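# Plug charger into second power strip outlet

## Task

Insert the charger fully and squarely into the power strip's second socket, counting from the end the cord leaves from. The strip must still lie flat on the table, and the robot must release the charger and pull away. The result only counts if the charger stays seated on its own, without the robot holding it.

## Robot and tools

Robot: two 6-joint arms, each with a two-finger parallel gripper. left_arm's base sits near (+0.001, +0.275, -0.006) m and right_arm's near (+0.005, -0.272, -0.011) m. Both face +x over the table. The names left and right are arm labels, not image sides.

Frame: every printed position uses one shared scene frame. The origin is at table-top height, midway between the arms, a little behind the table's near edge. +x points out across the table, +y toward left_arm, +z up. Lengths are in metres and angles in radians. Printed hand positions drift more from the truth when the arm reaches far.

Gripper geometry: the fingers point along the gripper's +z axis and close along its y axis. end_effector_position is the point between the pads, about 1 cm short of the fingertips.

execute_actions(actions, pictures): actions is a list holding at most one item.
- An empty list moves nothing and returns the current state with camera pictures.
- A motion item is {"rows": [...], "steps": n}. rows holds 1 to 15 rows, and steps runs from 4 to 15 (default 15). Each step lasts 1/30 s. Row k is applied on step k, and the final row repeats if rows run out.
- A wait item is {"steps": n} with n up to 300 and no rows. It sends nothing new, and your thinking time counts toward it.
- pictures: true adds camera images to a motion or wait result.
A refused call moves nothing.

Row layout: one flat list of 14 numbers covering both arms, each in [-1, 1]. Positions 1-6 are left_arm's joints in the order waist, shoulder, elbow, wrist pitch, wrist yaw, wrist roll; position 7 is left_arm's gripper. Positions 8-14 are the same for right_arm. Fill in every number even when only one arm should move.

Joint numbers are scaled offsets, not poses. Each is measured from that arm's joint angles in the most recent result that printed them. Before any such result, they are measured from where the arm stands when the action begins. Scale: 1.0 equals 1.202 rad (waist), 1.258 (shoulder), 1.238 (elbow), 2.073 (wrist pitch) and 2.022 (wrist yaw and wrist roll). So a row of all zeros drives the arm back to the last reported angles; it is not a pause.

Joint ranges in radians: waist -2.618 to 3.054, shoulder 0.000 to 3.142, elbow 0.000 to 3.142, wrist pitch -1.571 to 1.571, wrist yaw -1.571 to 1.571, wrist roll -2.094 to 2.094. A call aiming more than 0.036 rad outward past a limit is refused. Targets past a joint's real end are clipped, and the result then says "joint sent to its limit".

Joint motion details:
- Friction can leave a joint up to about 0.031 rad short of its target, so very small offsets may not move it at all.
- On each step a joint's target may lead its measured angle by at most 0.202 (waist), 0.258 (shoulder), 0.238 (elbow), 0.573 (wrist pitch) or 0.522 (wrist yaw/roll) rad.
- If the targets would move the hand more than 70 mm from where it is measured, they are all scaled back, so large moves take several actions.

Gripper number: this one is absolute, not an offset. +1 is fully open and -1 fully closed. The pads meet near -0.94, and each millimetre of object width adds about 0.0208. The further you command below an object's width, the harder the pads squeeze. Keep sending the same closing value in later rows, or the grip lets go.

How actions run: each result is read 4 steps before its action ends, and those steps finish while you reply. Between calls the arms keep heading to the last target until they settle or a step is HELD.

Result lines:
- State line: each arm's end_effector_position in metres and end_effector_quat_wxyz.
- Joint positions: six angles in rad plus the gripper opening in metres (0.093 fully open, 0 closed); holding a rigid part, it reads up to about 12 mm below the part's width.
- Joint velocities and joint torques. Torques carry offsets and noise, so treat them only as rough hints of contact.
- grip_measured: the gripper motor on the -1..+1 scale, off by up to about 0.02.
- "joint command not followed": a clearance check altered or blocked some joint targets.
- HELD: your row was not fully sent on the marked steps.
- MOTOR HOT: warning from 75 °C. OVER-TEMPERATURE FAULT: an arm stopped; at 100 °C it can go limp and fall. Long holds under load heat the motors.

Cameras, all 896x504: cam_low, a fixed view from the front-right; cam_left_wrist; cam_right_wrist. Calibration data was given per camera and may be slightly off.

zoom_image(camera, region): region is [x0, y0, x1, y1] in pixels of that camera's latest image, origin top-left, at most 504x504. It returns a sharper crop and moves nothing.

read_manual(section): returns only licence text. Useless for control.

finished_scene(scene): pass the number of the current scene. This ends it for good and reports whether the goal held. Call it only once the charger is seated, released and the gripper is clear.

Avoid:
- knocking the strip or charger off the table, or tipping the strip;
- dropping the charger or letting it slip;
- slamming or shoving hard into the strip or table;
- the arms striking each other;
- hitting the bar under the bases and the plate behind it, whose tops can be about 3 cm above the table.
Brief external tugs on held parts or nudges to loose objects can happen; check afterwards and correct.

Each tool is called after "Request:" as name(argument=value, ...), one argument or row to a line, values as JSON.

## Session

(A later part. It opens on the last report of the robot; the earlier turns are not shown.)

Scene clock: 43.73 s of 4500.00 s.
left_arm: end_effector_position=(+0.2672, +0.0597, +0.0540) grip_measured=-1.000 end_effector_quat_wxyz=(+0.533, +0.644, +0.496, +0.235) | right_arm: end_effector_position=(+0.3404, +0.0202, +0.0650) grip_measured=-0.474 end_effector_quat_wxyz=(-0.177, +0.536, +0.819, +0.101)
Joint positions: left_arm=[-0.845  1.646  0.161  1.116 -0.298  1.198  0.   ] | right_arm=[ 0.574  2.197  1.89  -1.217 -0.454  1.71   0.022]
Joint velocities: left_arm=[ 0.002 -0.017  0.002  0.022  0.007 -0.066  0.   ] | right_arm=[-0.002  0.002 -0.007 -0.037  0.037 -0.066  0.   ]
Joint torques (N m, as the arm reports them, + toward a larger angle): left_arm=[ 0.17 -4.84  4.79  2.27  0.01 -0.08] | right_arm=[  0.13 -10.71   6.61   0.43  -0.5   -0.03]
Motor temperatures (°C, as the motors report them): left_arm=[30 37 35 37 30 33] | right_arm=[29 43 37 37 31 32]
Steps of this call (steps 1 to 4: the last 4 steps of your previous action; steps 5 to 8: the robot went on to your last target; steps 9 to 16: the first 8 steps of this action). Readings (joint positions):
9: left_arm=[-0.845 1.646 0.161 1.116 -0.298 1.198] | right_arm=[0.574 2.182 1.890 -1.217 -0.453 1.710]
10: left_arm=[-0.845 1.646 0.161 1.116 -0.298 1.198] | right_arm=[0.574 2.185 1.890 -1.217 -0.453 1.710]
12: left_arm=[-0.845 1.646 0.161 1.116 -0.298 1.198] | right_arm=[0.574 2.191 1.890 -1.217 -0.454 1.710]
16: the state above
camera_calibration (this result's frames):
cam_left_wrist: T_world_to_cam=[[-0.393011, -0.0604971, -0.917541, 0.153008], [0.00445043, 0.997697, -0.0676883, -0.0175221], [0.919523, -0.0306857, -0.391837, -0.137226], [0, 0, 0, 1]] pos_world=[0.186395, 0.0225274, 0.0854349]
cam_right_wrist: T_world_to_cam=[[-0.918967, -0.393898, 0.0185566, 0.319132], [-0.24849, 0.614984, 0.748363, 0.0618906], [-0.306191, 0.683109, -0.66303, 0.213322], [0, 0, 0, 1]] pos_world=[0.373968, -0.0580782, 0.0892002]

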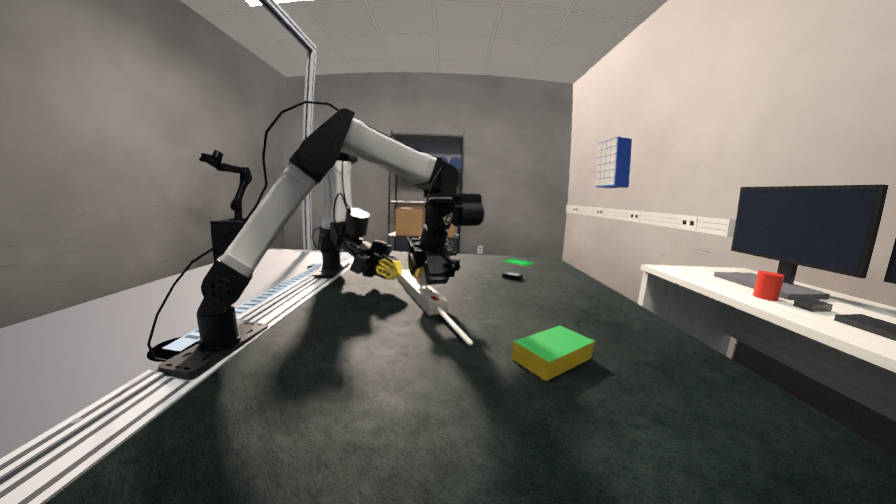

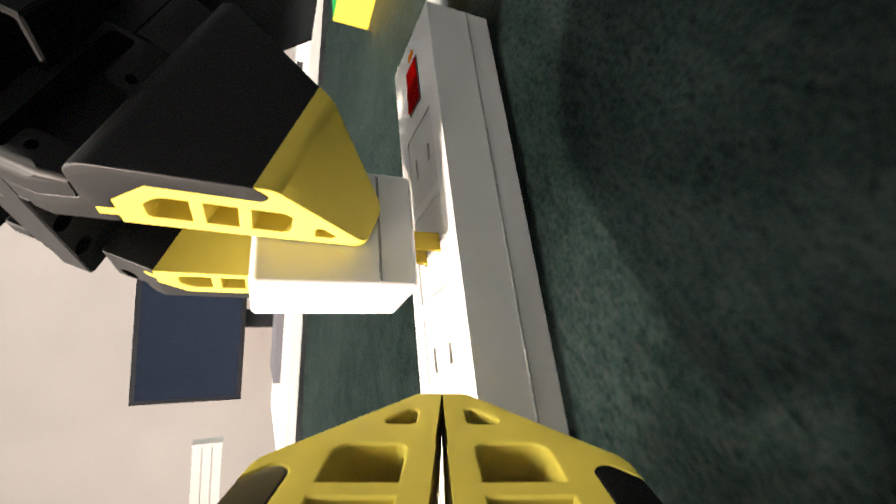

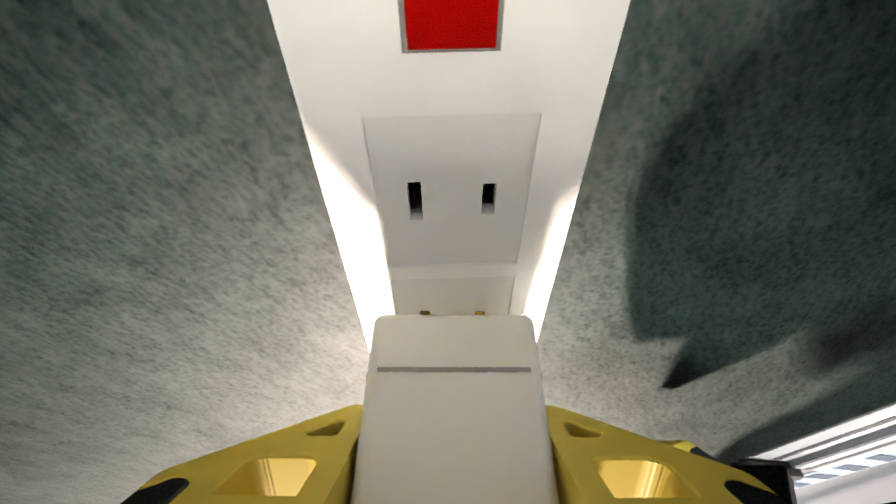

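Request:
execute_actions(
  actions=[
    {"rows": [
[0,0,0,0,0,0,-1, 0,-0.012,-0.014,0.016,0,0,-0.65],
[0,0,0,0,0,0,-1, 0,-0.018,-0.022,0.022,0,0,-0.65],
[0,0,0,0,0,0,-1, 0,-0.023,-0.031,0.028,0,0,-0.65],
[0,0,0,0,0,0,-1, 0,-0.027,-0.040,0.034,0,0,-0.65],
[0,0,0,0,0,0,-1, 0,-0.030,-0.049,0.039,0,0,-0.65],
[0,0,0,0,0,0,-1, 0,-0.0334,-0.057,0.043,0,0,-0.65],
[0,0,0,0,0,0,-1, 0,-0.0334,-0.064,0.044,0,0,-0.65],
[0,0,0,0,0,0,-1, 0,-0.0334,-0.0687,0.043,0,0,-0.65],
[0,0,0,0,0,0,-1, 0,-0.0334,-0.0687,0.0415,0,0,-0.65]
], "steps": 15},
  ],
  pictures=true,
)

Scene clock: 45.43 s of 4500.00 s.
left_arm: end_effector_position=(+0.2672, +0.0597, +0.0540) grip_measured=-1.000 end_effector_quat_wxyz=(+0.533, +0.644, +0.496, +0.235) | right_arm: end_effector_position=(+0.3403, +0.0199, +0.0600) grip_measured=-0.474 end_effector_quat_wxyz=(-0.171, +0.533, +0.821, +0.114)
Joint positions: left_arm=[-0.845  1.646  0.161  1.116 -0.298  1.198  0.   ] | right_arm=[ 0.574  2.17   1.826 -1.151 -0.454  1.71   0.022]
Joint velocities: left_arm=[-0.002  0.007 -0.022  0.007 -0.022 -0.022  0.   ] | right_arm=[ 0.007 -0.022 -0.037 -0.007  0.007 -0.125 -0.   ]
Joint torques (N m, as the arm reports them, + toward a larger angle): left_arm=[ 0.13 -4.89  4.7   2.28  0.02 -0.08] | right_arm=[  0.09 -12.45   5.12   0.71  -0.41  -0.03]
Motor temperatures (°C, as the motors report them): left_arm=[30 37 35 38 30 33] | right_arm=[29 43 37 37 31 32]
Steps of this call (steps 1 to 4: the last 4 steps of your previous action; steps 5 to 15: the robot went on to your last target; steps 16 to 40: nothing new was sent; steps 41 to 51: the first 11 steps of this action). Readings (joint positions):
41: left_arm=[-0.845 1.646 0.161 1.116 -0.298 1.198] | right_arm=[0.574 2.197 1.890 -1.216 -0.454 1.710]
42: left_arm=[-0.845 1.646 0.161 1.116 -0.298 1.198] | right_arm=[0.574 2.196 1.888 -1.211 -0.454 1.710]
44: left_arm=[-0.845 1.646 0.161 1.116 -0.298 1.198] | right_arm=[0.574 2.191 1.872 -1.196 -0.454 1.710]
48: left_arm=[-0.845 1.646 0.161 1.116 -0.298 1.198] | right_arm=[0.574 2.176 1.835 -1.160 -0.454 1.710]
51: the state above
camera_calibration (this result's frames):
cam_left_wrist: T_world_to_cam=[[-0.393011, -0.0604971, -0.917541, 0.153008], [0.00445043, 0.997697, -0.0676883, -0.0175221], [0.919523, -0.0306857, -0.391837, -0.137226], [0, 0, 0, 1]] pos_world=[0.186395, 0.0225274, 0.0854349]
cam_right_wrist: T_world_to_cam=[[-0.918564, -0.395153, -0.00970499, 0.320623], [-0.267488, 0.603344, 0.751283, 0.0722174], [-0.291016, 0.692697, -0.659909, 0.20466], [0, 0, 0, 1]] pos_world=[0.373389, -0.0586444, 0.083913]

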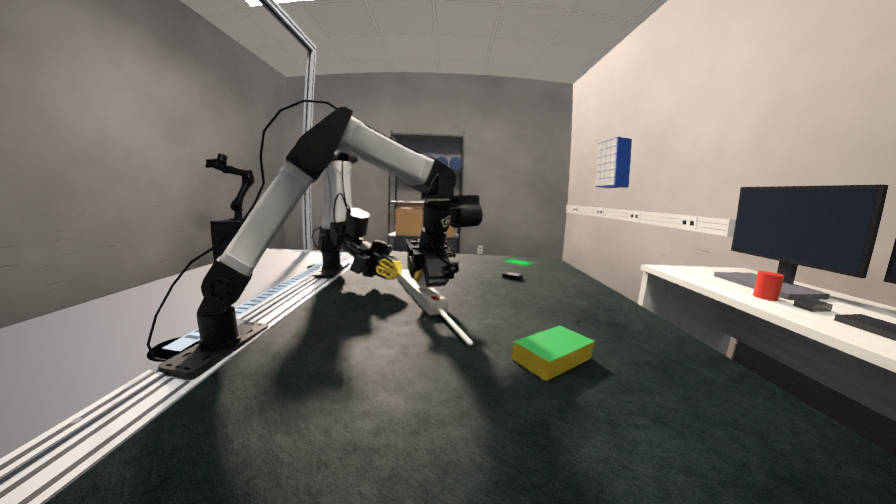

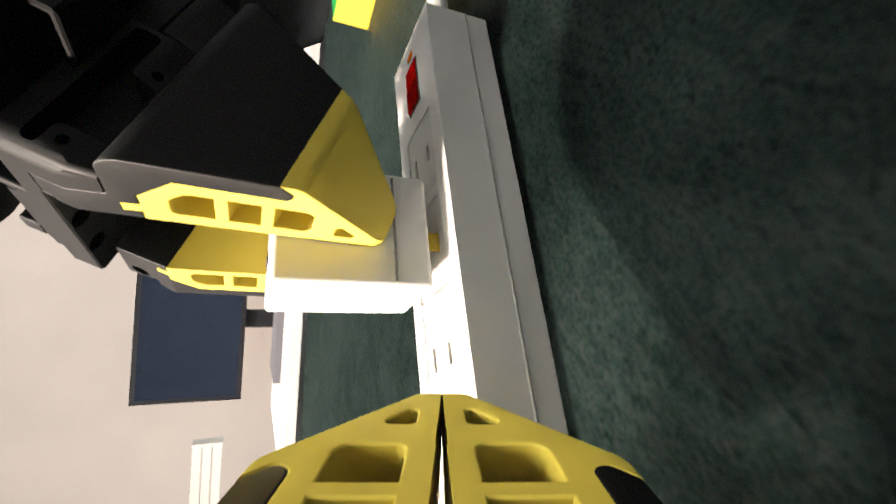

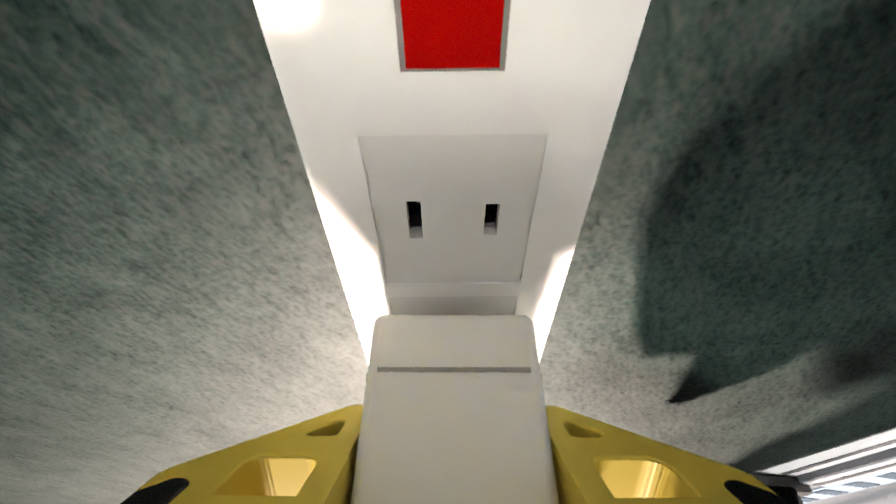

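Request:
execute_actions(
  actions=[
    {"rows": [
[0,0,0,0,0,0,-1, 0,0.01,-0.02,0.004,0.005,0,-0.65],
[0,0,0,0,0,0,-1, 0,0.022,-0.028,0.003,0.012,0,-0.65],
[0,0,0,0,0,0,-1, 0,0.034,-0.036,0.002,0.022,0,-0.65],
[0,0,0,0,0,0,-1, 0,0.046,-0.044,0,0.032,0,-0.65],
[0,0,0,0,0,0,-1, 0,0.058,-0.052,-0.002,0.042,0,-0.65],
[0,0,0,0,0,0,-1, 0,0.070,-0.060,-0.004,0.052,0,-0.65],
[0,0,0,0,0,0,-1, 0,0.081,-0.067,-0.005,0.061,0,-0.65],
[0,0,0,0,0,0,-1, 0,0.0914,-0.0727,-0.005,0.069,0,-0.65]
], "steps": 15},
  ],
  pictures=true,
)

Scene clock: 46.27 s of 4500.00 s.
left_arm: end_effector_position=(+0.2672, +0.0597, +0.0540) grip_measured=-1.000 end_effector_quat_wxyz=(+0.533, +0.644, +0.496, +0.235) | right_arm: end_effector_position=(+0.3394, +0.0188, +0.0560) grip_measured=-0.474 end_effector_quat_wxyz=(-0.171, +0.534, +0.821, +0.111)
Joint positions: left_arm=[-0.845  1.646  0.161  1.116 -0.298  1.198  0.   ] | right_arm=[ 0.574  2.171  1.812 -1.141 -0.452  1.71   0.022]
Joint velocities: left_arm=[-0.007  0.007  0.007 -0.007 -0.022  0.007  0.   ] | right_arm=[-0.002 -0.017  0.007  0.022  0.022  0.007  0.001]
Joint torques (N m, as the arm reports them, + toward a larger angle): left_arm=[ 0.15 -4.79  4.73  2.27  0.01 -0.09] | right_arm=[ 0.16 -3.03  0.78  0.29  0.91 -0.02]
Motor temperatures (°C, as the motors report them): left_arm=[30 37 35 38 30 33] | right_arm=[29 43 37 37 31 32]
Steps of this call (steps 1 to 4: the last 4 steps of your previous action; steps 5 to 14: the robot went on to your last target; steps 15 to 25: the first 11 steps of this action). Readings (joint positions):
15: left_arm=[-0.845 1.646 0.161 1.116 -0.298 1.198] | right_arm=[0.574 2.169 1.824 -1.149 -0.454 1.710]
16: left_arm=[-0.845 1.646 0.161 1.116 -0.298 1.198] | right_arm=[0.574 2.169 1.822 -1.149 -0.454 1.710]
18: left_arm=[-0.845 1.646 0.161 1.116 -0.298 1.198] | right_arm=[0.574 2.169 1.818 -1.146 -0.453 1.710]
22: left_arm=[-0.845 1.646 0.161 1.116 -0.298 1.198] | right_arm=[0.574 2.171 1.813 -1.142 -0.452 1.710]
25: the state above
camera_calibration (this result's frames):
cam_left_wrist: T_world_to_cam=[[-0.393011, -0.0604971, -0.917541, 0.153008], [0.00445043, 0.997697, -0.0676883, -0.0175221], [0.919523, -0.0306857, -0.391837, -0.137226], [0, 0, 0, 1]] pos_world=[0.186395, 0.0225274, 0.0854349]
cam_right_wrist: T_world_to_cam=[[-0.91858, -0.3952, -0.00521263, 0.319081], [-0.26516, 0.606434, 0.749618, 0.0749501], [-0.293088, 0.689967, -0.66185, 0.203322], [0, 0, 0, 1]] pos_world=[0.372567, -0.0596368, 0.0800481]

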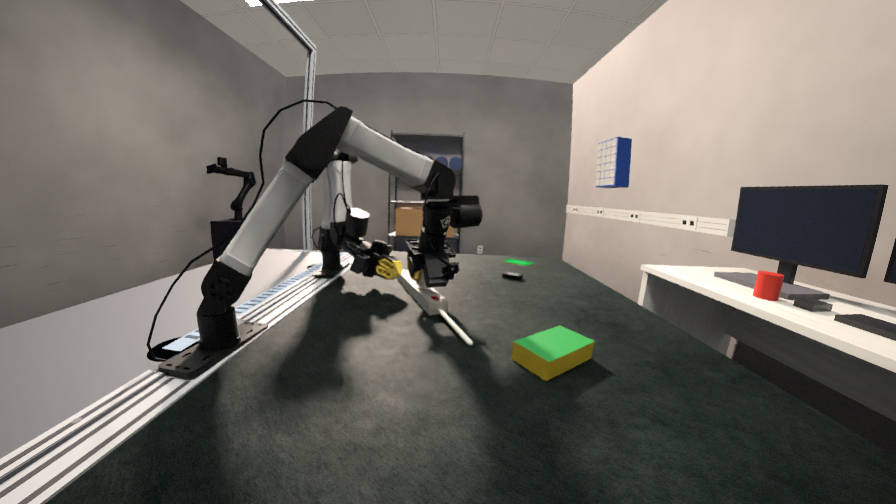

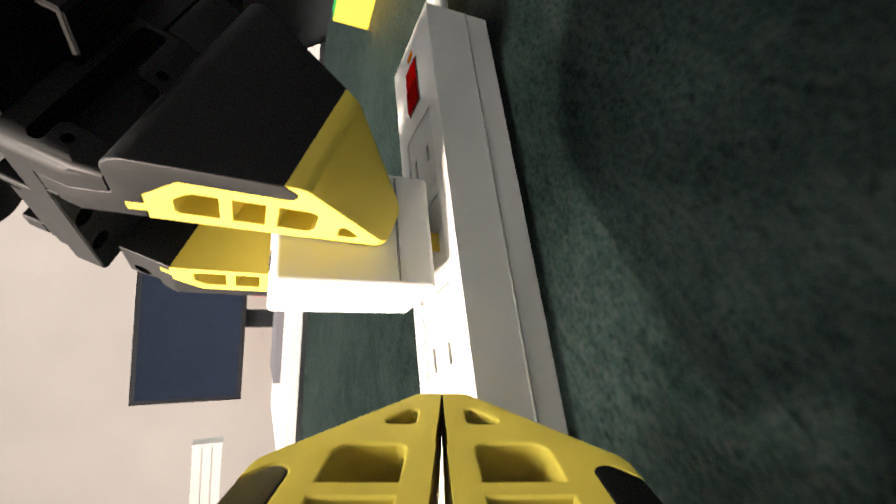

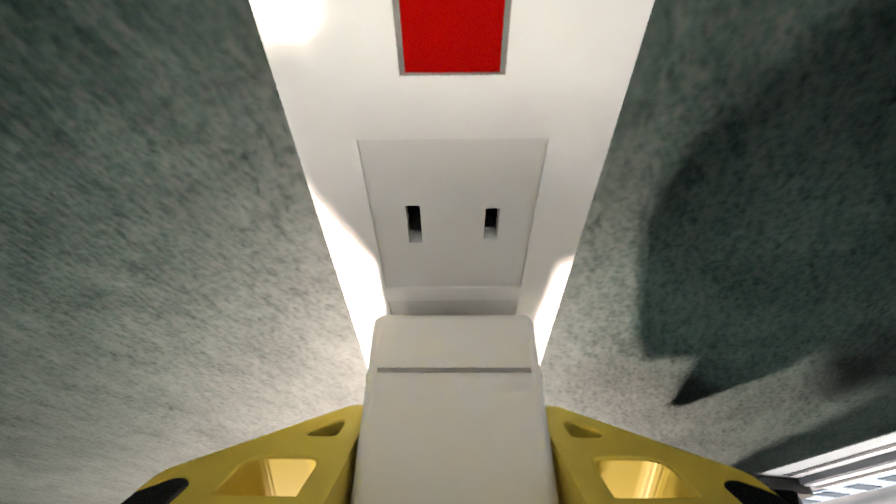

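Request:
execute_actions(
  actions=[
    {"rows": [
[0,0,0,0,0,0,-1, 0.008,0.10,-0.045,-0.005,0.072,0,-0.65],
[0,0,0,0,0,0,-1, 0.01,0.107,-0.042,-0.002,0.074,0,-0.65],
[0,0,0,0,0,0,-1, 0.01,0.107,-0.042,0.005,0.06,0,-0.65],
[0,0,0,0,0,0,-1, 0.01,0.107,-0.042,0.005,0.06,0,-0.65],
[0,0,0,0,0,0,-1, 0.01,0.107,-0.042,-0.015,0.085,0,-0.65],
[0,0,0,0,0,0,-1, 0.01,0.107,-0.042,-0.015,0.085,0,-0.65],
[0,0,0,0,0,0,-1, 0.01,0.11,-0.042,0.005,0.06,0,-0.65],
[0,0,0,0,0,0,-1, 0.01,0.11,-0.042,0.005,0.06,0,-0.65],
[0,0,0,0,0,0,-1, 0.01,0.11,-0.042,-0.005,0.074,0,-0.65]
], "steps": 15},
  ],
  pictures=true,
)

Scene clock: 47.93 s of 4500.00 s.
left_arm: end_effector_position=(+0.2672, +0.0597, +0.0540) grip_measured=-1.000 end_effector_quat_wxyz=(+0.533, +0.644, +0.496, +0.235) | right_arm: end_effector_position=(+0.3394, +0.0192, +0.0499) grip_measured=-0.474 end_effector_quat_wxyz=(-0.172, +0.533, +0.821, +0.106)
Joint positions: left_arm=[-0.845  1.646  0.161  1.116 -0.298  1.198  0.   ] | right_arm=[ 0.577  2.186  1.813 -1.138 -0.449  1.708  0.022]
Joint velocities: left_arm=[-0.007  0.007 -0.002  0.022 -0.007 -0.007  0.   ] | right_arm=[-0.007 -0.027  0.012 -0.007 -0.037  0.007 -0.   ]
Joint torques (N m, as the arm reports them, + toward a larger angle): left_arm=[ 0.14 -4.83  4.77  2.28  0.01 -0.08] | right_arm=[ 0.78 -2.09  2.37  0.34  1.07  0.01]
Motor temperatures (°C, as the motors report them): left_arm=[30 37 35 38 30 33] | right_arm=[29 43 37 37 31 32]
Steps of this call (steps 1 to 4: the last 4 steps of your previous action; steps 5 to 15: the robot went on to your last target; steps 16 to 39: nothing new was sent; steps 40 to 50: the first 11 steps of this action). Readings (joint positions):
40: left_arm=[-0.845 1.646 0.161 1.116 -0.298 1.198] | right_arm=[0.574 2.172 1.812 -1.141 -0.452 1.710]
41: left_arm=[-0.845 1.646 0.161 1.116 -0.298 1.198] | right_arm=[0.575 2.177 1.812 -1.139 -0.448 1.710]
43: left_arm=[-0.845 1.646 0.161 1.116 -0.298 1.198] | right_arm=[0.577 2.186 1.813 -1.137 -0.452 1.708]
47: left_arm=[-0.845 1.646 0.161 1.116 -0.298 1.198] | right_arm=[0.577 2.186 1.813 -1.138 -0.451 1.708]
50: the state above
camera_calibration (this result's frames):
cam_left_wrist: T_world_to_cam=[[-0.393011, -0.0604971, -0.917541, 0.153008], [0.00445043, 0.997697, -0.0676883, -0.0175221], [0.919523, -0.0306857, -0.391837, -0.137226], [0, 0, 0, 1]] pos_world=[0.186395, 0.0225274, 0.0854349]
cam_right_wrist: T_world_to_cam=[[-0.917079, -0.398687, 0.00381279, 0.318337], [-0.262455, 0.610856, 0.746976, 0.0783832], [-0.300138, 0.684035, -0.664841, 0.201709], [0, 0, 0, 1]] pos_world=[0.373053, -0.0589403, 0.0743404]

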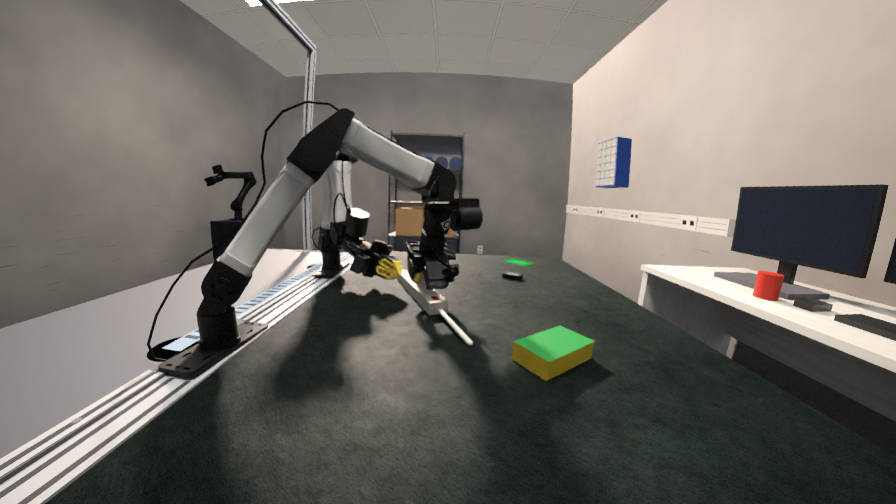

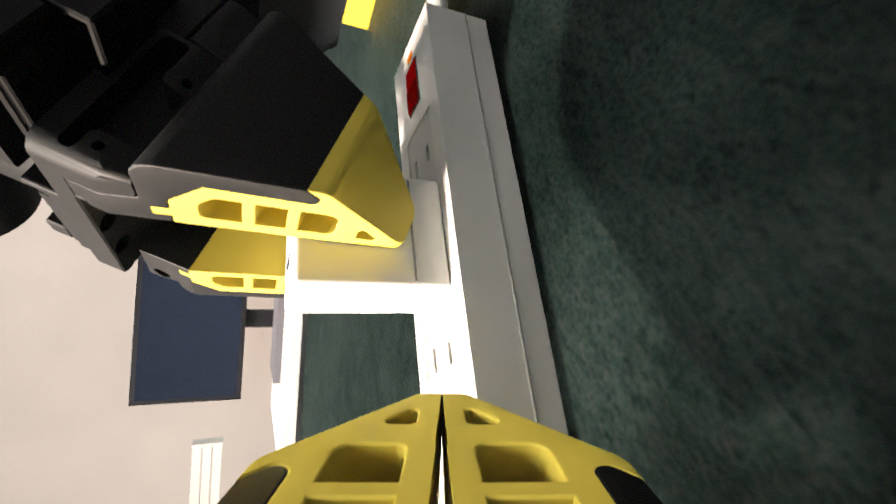

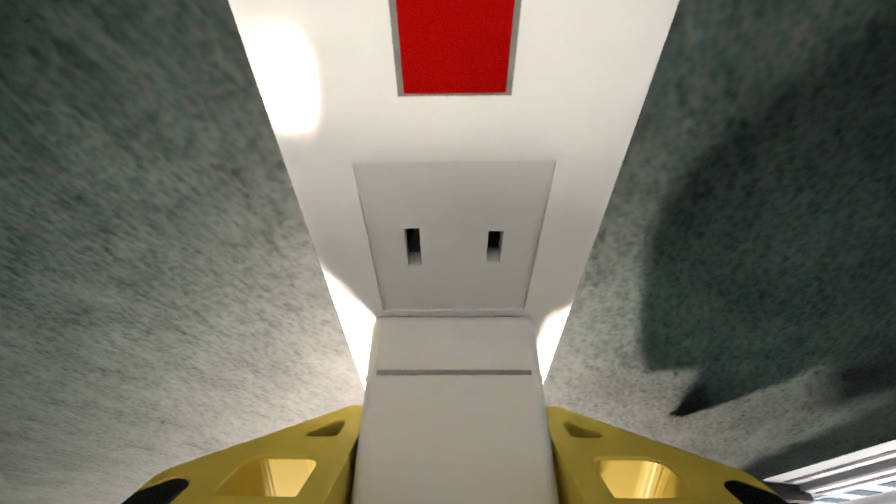

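Request:
execute_actions(
  actions=[
    {"rows": [
[0,0,0,0,0,0,-1, 0,0.06,-0.025,0,0.04,0,-0.65],
[0,0,0,0,0,0,-1, 0,0.02,-0.01,0,0.015,0,-0.65],
[0,0,0,0,0,0,-1, 0,-0.005,0,0,0,0,-0.4],
[0,0,0,0,0,0,-1, 0,-0.01,0,0,0,0,0.1],
[0,0,0,0,0,0,-1, 0,-0.01,0,0,0,0,0.1],
[0,0,0,0,0,0,-1, 0,-0.015,0,0,0,0,0.1],
[0,0,0,0,0,0,-1, 0,-0.035,0,0,0,0,0.1],
[0,0,0,0,0,0,-1, 0,-0.06,0,0,0,0,0.1],
[0,0,0,0,0,0,-1, 0,-0.09,0,0,0,0,0.1],
[0,0,0,0,0,0,-1, 0,-0.12,0,0,0,0,0.1],
[0,0,0,0,0,0,-1, 0,-0.15,0,0,0,0,0.1],
[0,-0.03,0,0,0,0,-1, 0,-0.18,0,0,0,0,0.1],
[0,-0.06,0,0,0,0,-1, 0,-0.21,0,0,0,0,0.1],
[0,-0.09,0,0,0,0,-1, 0,-0.24,0,0,0,0,0.1],
[0,-0.12,0,0,0,0,-1, 0,-0.26,0,0,0,0,0.1]
], "steps": 15},
  ],
  pictures=true,
)

Scene clock: 48.80 s of 4500.00 s.
left_arm: end_effector_position=(+0.2672, +0.0597, +0.0540) grip_measured=-1.000 end_effector_quat_wxyz=(+0.533, +0.644, +0.496, +0.235) | right_arm: end_effector_position=(+0.3406, +0.0221, +0.0812) grip_measured=+0.098 end_effector_quat_wxyz=(-0.157, +0.524, +0.825, +0.140)
Joint positions: left_arm=[-0.845  1.646  0.161  1.116 -0.298  1.198  0.   ] | right_arm=[ 0.577  2.111  1.813 -1.138 -0.452  1.707  0.05 ]
Joint velocities: left_arm=[-0.007  0.007 -0.007 -0.037 -0.007 -0.022  0.   ] | right_arm=[ 0.002 -0.911 -0.046  0.007 -0.022  0.007  0.   ]
Joint torques (N m, as the arm reports them, + toward a larger angle): left_arm=[ 0.19 -4.81  4.73  2.28  0.02 -0.09] | right_arm=[  0.16 -15.62   7.04   0.64  -0.4   -0.02]
Motor temperatures (°C, as the motors report them): left_arm=[30 37 35 38 30 33] | right_arm=[29 43 37 36 31 32]
Steps of this call (steps 1 to 4: the last 4 steps of your previous action; steps 5 to 15: the robot went on to your last target; steps 16 to 26: the first 11 steps of this action). Readings (joint positions):
16: left_arm=[-0.845 1.646 0.161 1.116 -0.298 1.198] | right_arm=[0.577 2.185 1.815 -1.138 -0.451 1.707]
17: left_arm=[-0.845 1.646 0.161 1.116 -0.298 1.198] | right_arm=[0.577 2.182 1.816 -1.138 -0.453 1.707]
19: left_arm=[-0.845 1.646 0.161 1.116 -0.298 1.198] | right_arm=[0.577 2.179 1.816 -1.138 -0.453 1.707]
23: left_arm=[-0.845 1.646 0.161 1.116 -0.298 1.198] | right_arm=[0.577 2.171 1.816 -1.138 -0.453 1.707]
26: the state above
camera_calibration (this result's frames):
cam_left_wrist: T_world_to_cam=[[-0.393011, -0.0604971, -0.917541, 0.153008], [0.00445043, 0.997697, -0.0676883, -0.0175221], [0.919523, -0.0306857, -0.391837, -0.137226], [0, 0, 0, 1]] pos_world=[0.186395, 0.0225274, 0.0854349]
cam_right_wrist: T_world_to_cam=[[-0.913412, -0.400921, -0.0702849, 0.32534], [-0.311926, 0.578534, 0.753658, 0.0705364], [-0.261495, 0.710324, -0.653498, 0.206249], [0, 0, 0, 1]] pos_world=[0.373105, -0.0568757, 0.104489]

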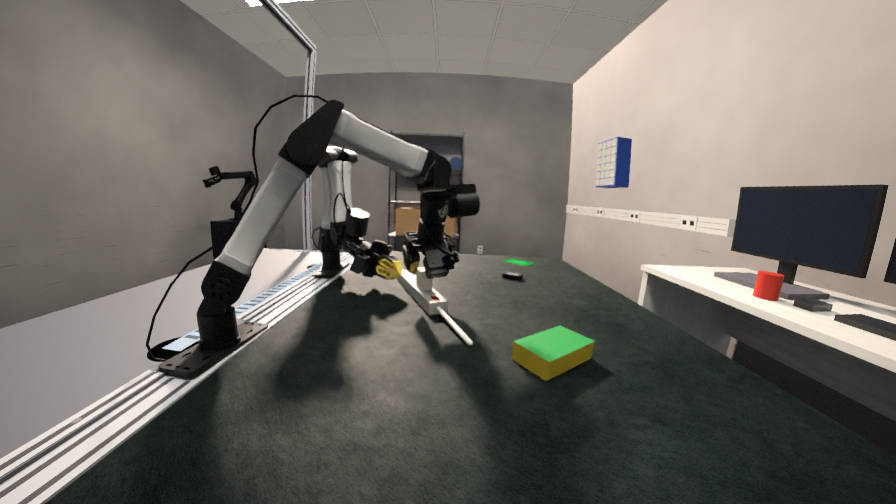

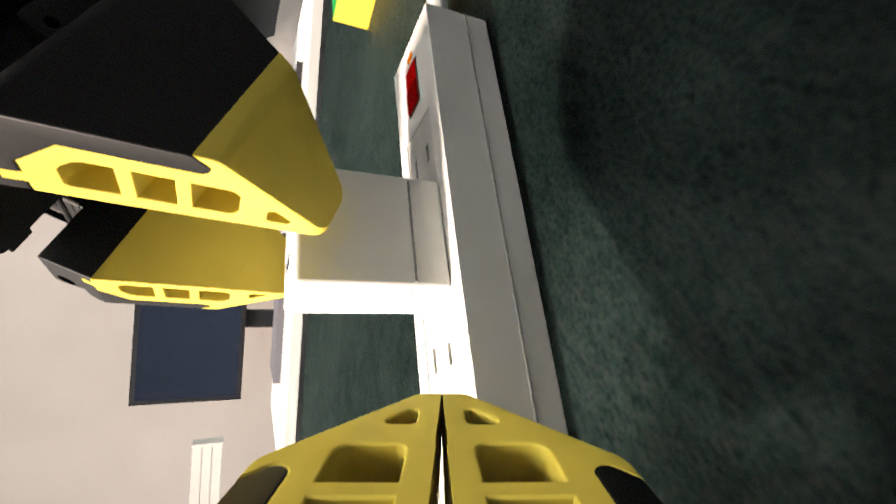

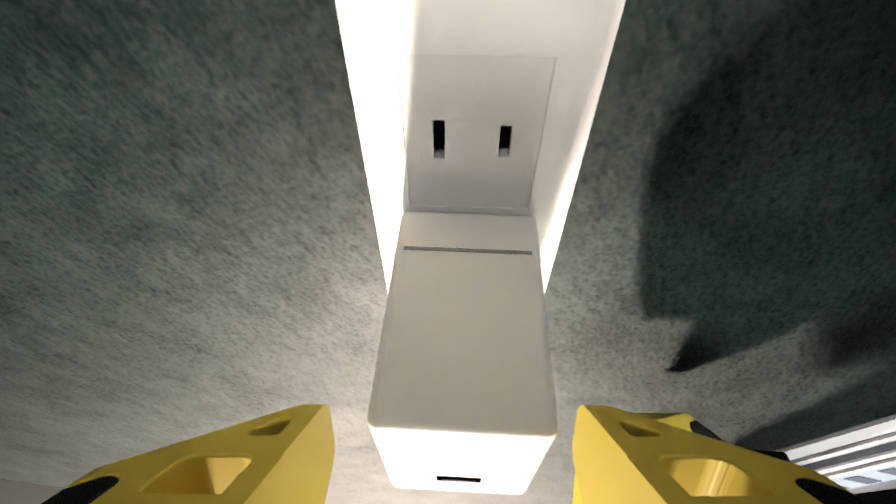

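Request:
execute_actions(
  actions=[
    {"rows": [
[0,-0.16,0,0,0,0,-1, -0.03,-0.2,0,0,0,0,0.1],
[0.05,-0.21,0,0,0,0,-1, -0.08,-0.22,0,0,0,0,0.1],
[0.11,-0.26,0,0,0,0,-1, -0.14,-0.24,0,0,0,0,0.1],
[0.18,-0.30,0,0,0,0,-1, -0.20,-0.25,0,0,0,0,0.1],
[0.25,-0.33,0,0,0,0,-1, -0.26,-0.25,0,0,0,0,0.1],
[0.32,-0.35,0,0,0,0,-1, -0.32,-0.25,0,0,0,0,0.1],
[0.39,-0.35,0,0,0,0,-1, -0.38,-0.25,0,0,0,0,0.1],
[0.46,-0.35,0,0,0,0,-1, -0.43,-0.25,0,0,0,0,0.1],
[0.52,-0.35,0,0,0,0,-1, -0.47,-0.25,0,0,0,0,0.1],
[0.57,-0.35,0,0,0,0,-1, -0.5,-0.25,0,0,0,0,0.1],
[0.61,-0.35,0,0,0,0,-1, -0.5,-0.25,0,0,0,0,0.1],
[0.64,-0.35,0,0,0,0,-1, -0.5,-0.25,0,0,0,0,0.1]
], "steps": 15},
  ],
)

Request:
zoom_image(
  camera="cam_left_wrist",
  region=[360, 150, 500, 330],
)

Scene clock: 49.53 s of 4500.00 s.
left_arm: end_effector_position=(+0.3330, +0.2434, +0.2001) grip_measured=-1.000 end_effector_quat_wxyz=(+0.607, +0.355, +0.567, +0.430) | right_arm: end_effector_position=(+0.4221, -0.1548, +0.2135) grip_measured=+0.098 end_effector_quat_wxyz=(-0.023, +0.657, +0.694, +0.292)
Joint positions: left_arm=[-0.258  1.211  0.161  1.129 -0.29   1.198  0.   ] | right_arm=[ 0.107  1.825  1.823 -1.133 -0.463  1.707  0.05 ]
Joint velocities: left_arm=[ 2.073 -0.007 -0.002 -0.11  -0.022 -0.007  0.   ] | right_arm=[-1.702 -0.012 -0.002  0.007 -0.037  0.066 -0.   ]
Joint torques (N m, as the arm reports them, + toward a larger angle): left_arm=[ 0.33 -3.09  6.92  2.25  0.03 -0.15] | right_arm=[ -0.92 -10.79   6.42   1.32  -0.32  -0.04]
Motor temperatures (°C, as the motors report them): left_arm=[30 37 35 38 30 33] | right_arm=[29 43 37 37 31 32]
Steps of this call (steps 1 to 4: the last 4 steps of your previous action; steps 5 to 11: the robot went on to your last target; steps 12 to 22: the first 11 steps of this action). Readings (joint positions):
12: left_arm=[-0.845 1.500 0.161 1.117 -0.298 1.198] | right_arm=[0.575 1.838 1.824 -1.135 -0.453 1.707]
13: left_arm=[-0.839 1.479 0.161 1.105 -0.294 1.198] | right_arm=[0.566 1.840 1.824 -1.135 -0.455 1.707]
15: left_arm=[-0.763 1.391 0.161 1.087 -0.282 1.198] | right_arm=[0.507 1.838 1.823 -1.135 -0.465 1.707]
19: left_arm=[-0.477 1.225 0.161 1.121 -0.287 1.198] | right_arm=[0.288 1.826 1.823 -1.134 -0.465 1.707]
22: the state above

Region (360, 150, 500, 330) of cam_left_wrist's 896x504 image, scaled by 2.800, with more detail than that image has.

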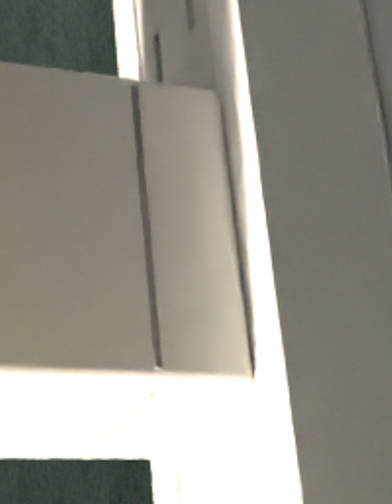

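Request:
execute_actions(
  actions=[
    {"steps": 10},
  ],
  pictures=true,
)

Request:
zoom_image(
  camera="cam_low",
  region=[380, 240, 500, 350],
)

Scene clock: 49.87 s of 4500.00 s.
left_arm: end_effector_position=(+0.3327, +0.3052, +0.1991) grip_measured=-1.000 end_effector_quat_wxyz=(+0.563, +0.299, +0.600, +0.483) | right_arm: end_effector_position=(+0.4316, -0.2149, +0.2204) grip_measured=+0.098 end_effector_quat_wxyz=(+0.009, +0.702, +0.648, +0.295)
Joint positions: left_arm=[-0.083  1.211  0.161  1.125 -0.306  1.198  0.   ] | right_arm=[-0.028  1.812  1.823 -1.133 -0.446  1.707  0.05 ]
Joint velocities: left_arm=[ 0.002 -0.007 -0.002 -0.022 -0.007  0.007  0.   ] | right_arm=[ 0.051 -0.046  0.017  0.007 -0.051  0.037 -0.   ]
Joint torques (N m, as the arm reports them, + toward a larger angle): left_arm=[ 0.62 -3.12  7.29  2.18  0.14 -0.08] | right_arm=[ 0.18 -9.79  6.38  1.35 -0.42 -0.04]
Motor temperatures (°C, as the motors report them): left_arm=[30 37 35 38 30 33] | right_arm=[29 43 37 37 31 32]
Kept back: nothing.
Steps of this call (steps 1 to 4: the last 4 steps of your previous action; steps 5 to 10: the robot went on to your last target). Readings (joint positions):
1: left_arm=[-0.187 1.211 0.161 1.126 -0.293 1.198] | right_arm=[0.051 1.825 1.823 -1.133 -0.460 1.707]
2: left_arm=[-0.132 1.211 0.161 1.126 -0.299 1.198] | right_arm=[0.004 1.825 1.823 -1.133 -0.455 1.707]
4: left_arm=[-0.086 1.211 0.161 1.125 -0.307 1.198] | right_arm=[-0.046 1.823 1.823 -1.133 -0.444 1.707]
8: left_arm=[-0.083 1.211 0.161 1.125 -0.306 1.198] | right_arm=[-0.036 1.815 1.823 -1.133 -0.444 1.707]
10: the state above
camera_calibration (this result's frames):
cam_left_wrist: T_world_to_cam=[[0.181217, -0.357237, -0.916265, 0.22601], [-0.581024, 0.71281, -0.392827, 0.0935465], [0.793455, 0.603559, -0.0783906, -0.347154], [0, 0, 0, 1]] pos_world=[0.288847, 0.223586, 0.21662]
cam_right_wrist: T_world_to_cam=[[-0.900985, 0.171117, -0.398679, 0.513117], [-0.188737, 0.67283, 0.715316, 0.106667], [0.390647, 0.719735, -0.573914, 0.192405], [0, 0, 0, 1]] pos_world=[0.40728, -0.298053, 0.238693]

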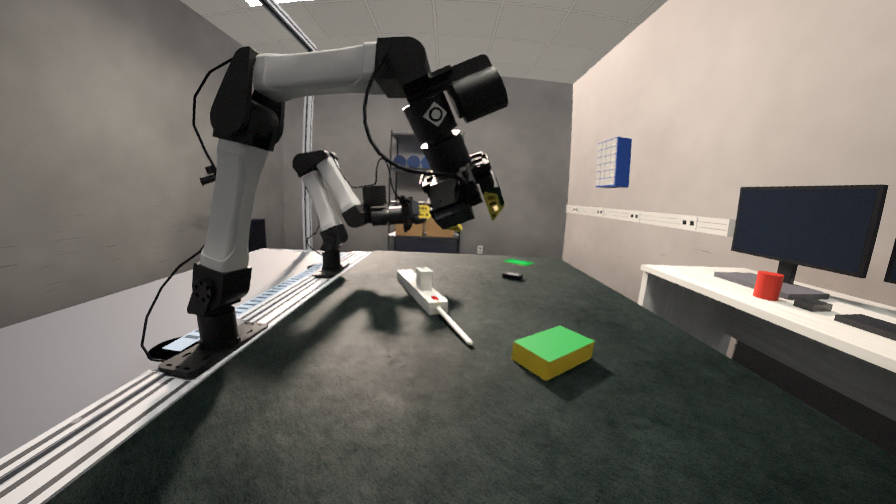

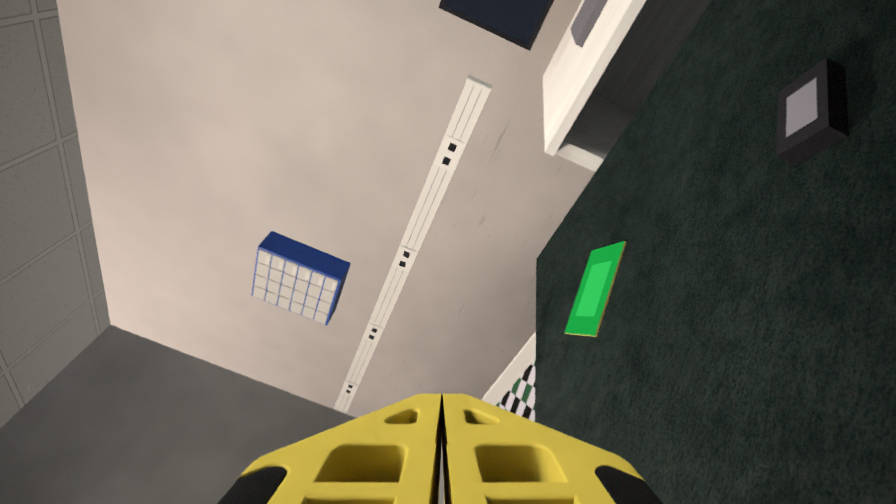

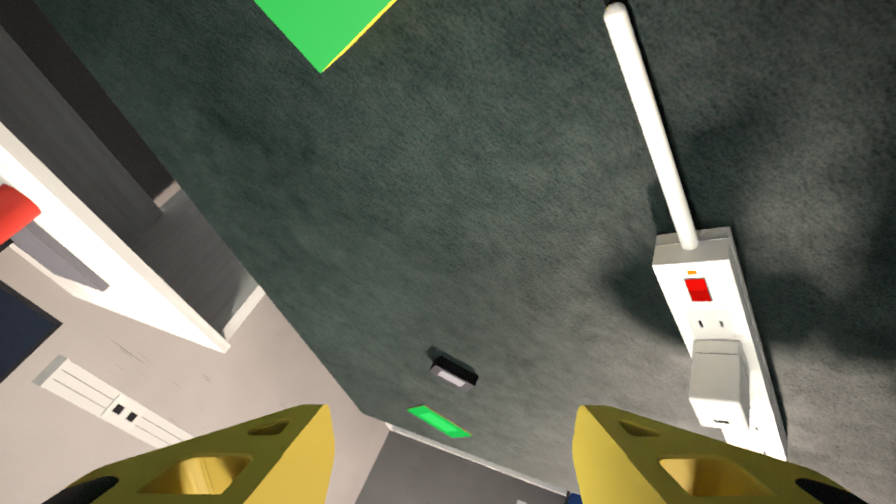

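Region (380, 240, 500, 350) of cam_low's 896x504 image, scaled by 4.200, with more detail than that image has; it fills the top 462 rows of this view, and the rest is white.

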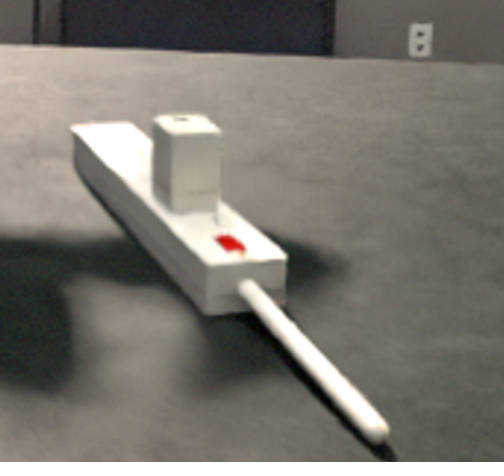

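The charger is seated flush in outlet 2, the strip is flat, and both arms are clear.

Request:
finished_scene(
  scene=2,
)

The scene is finished: the task was done.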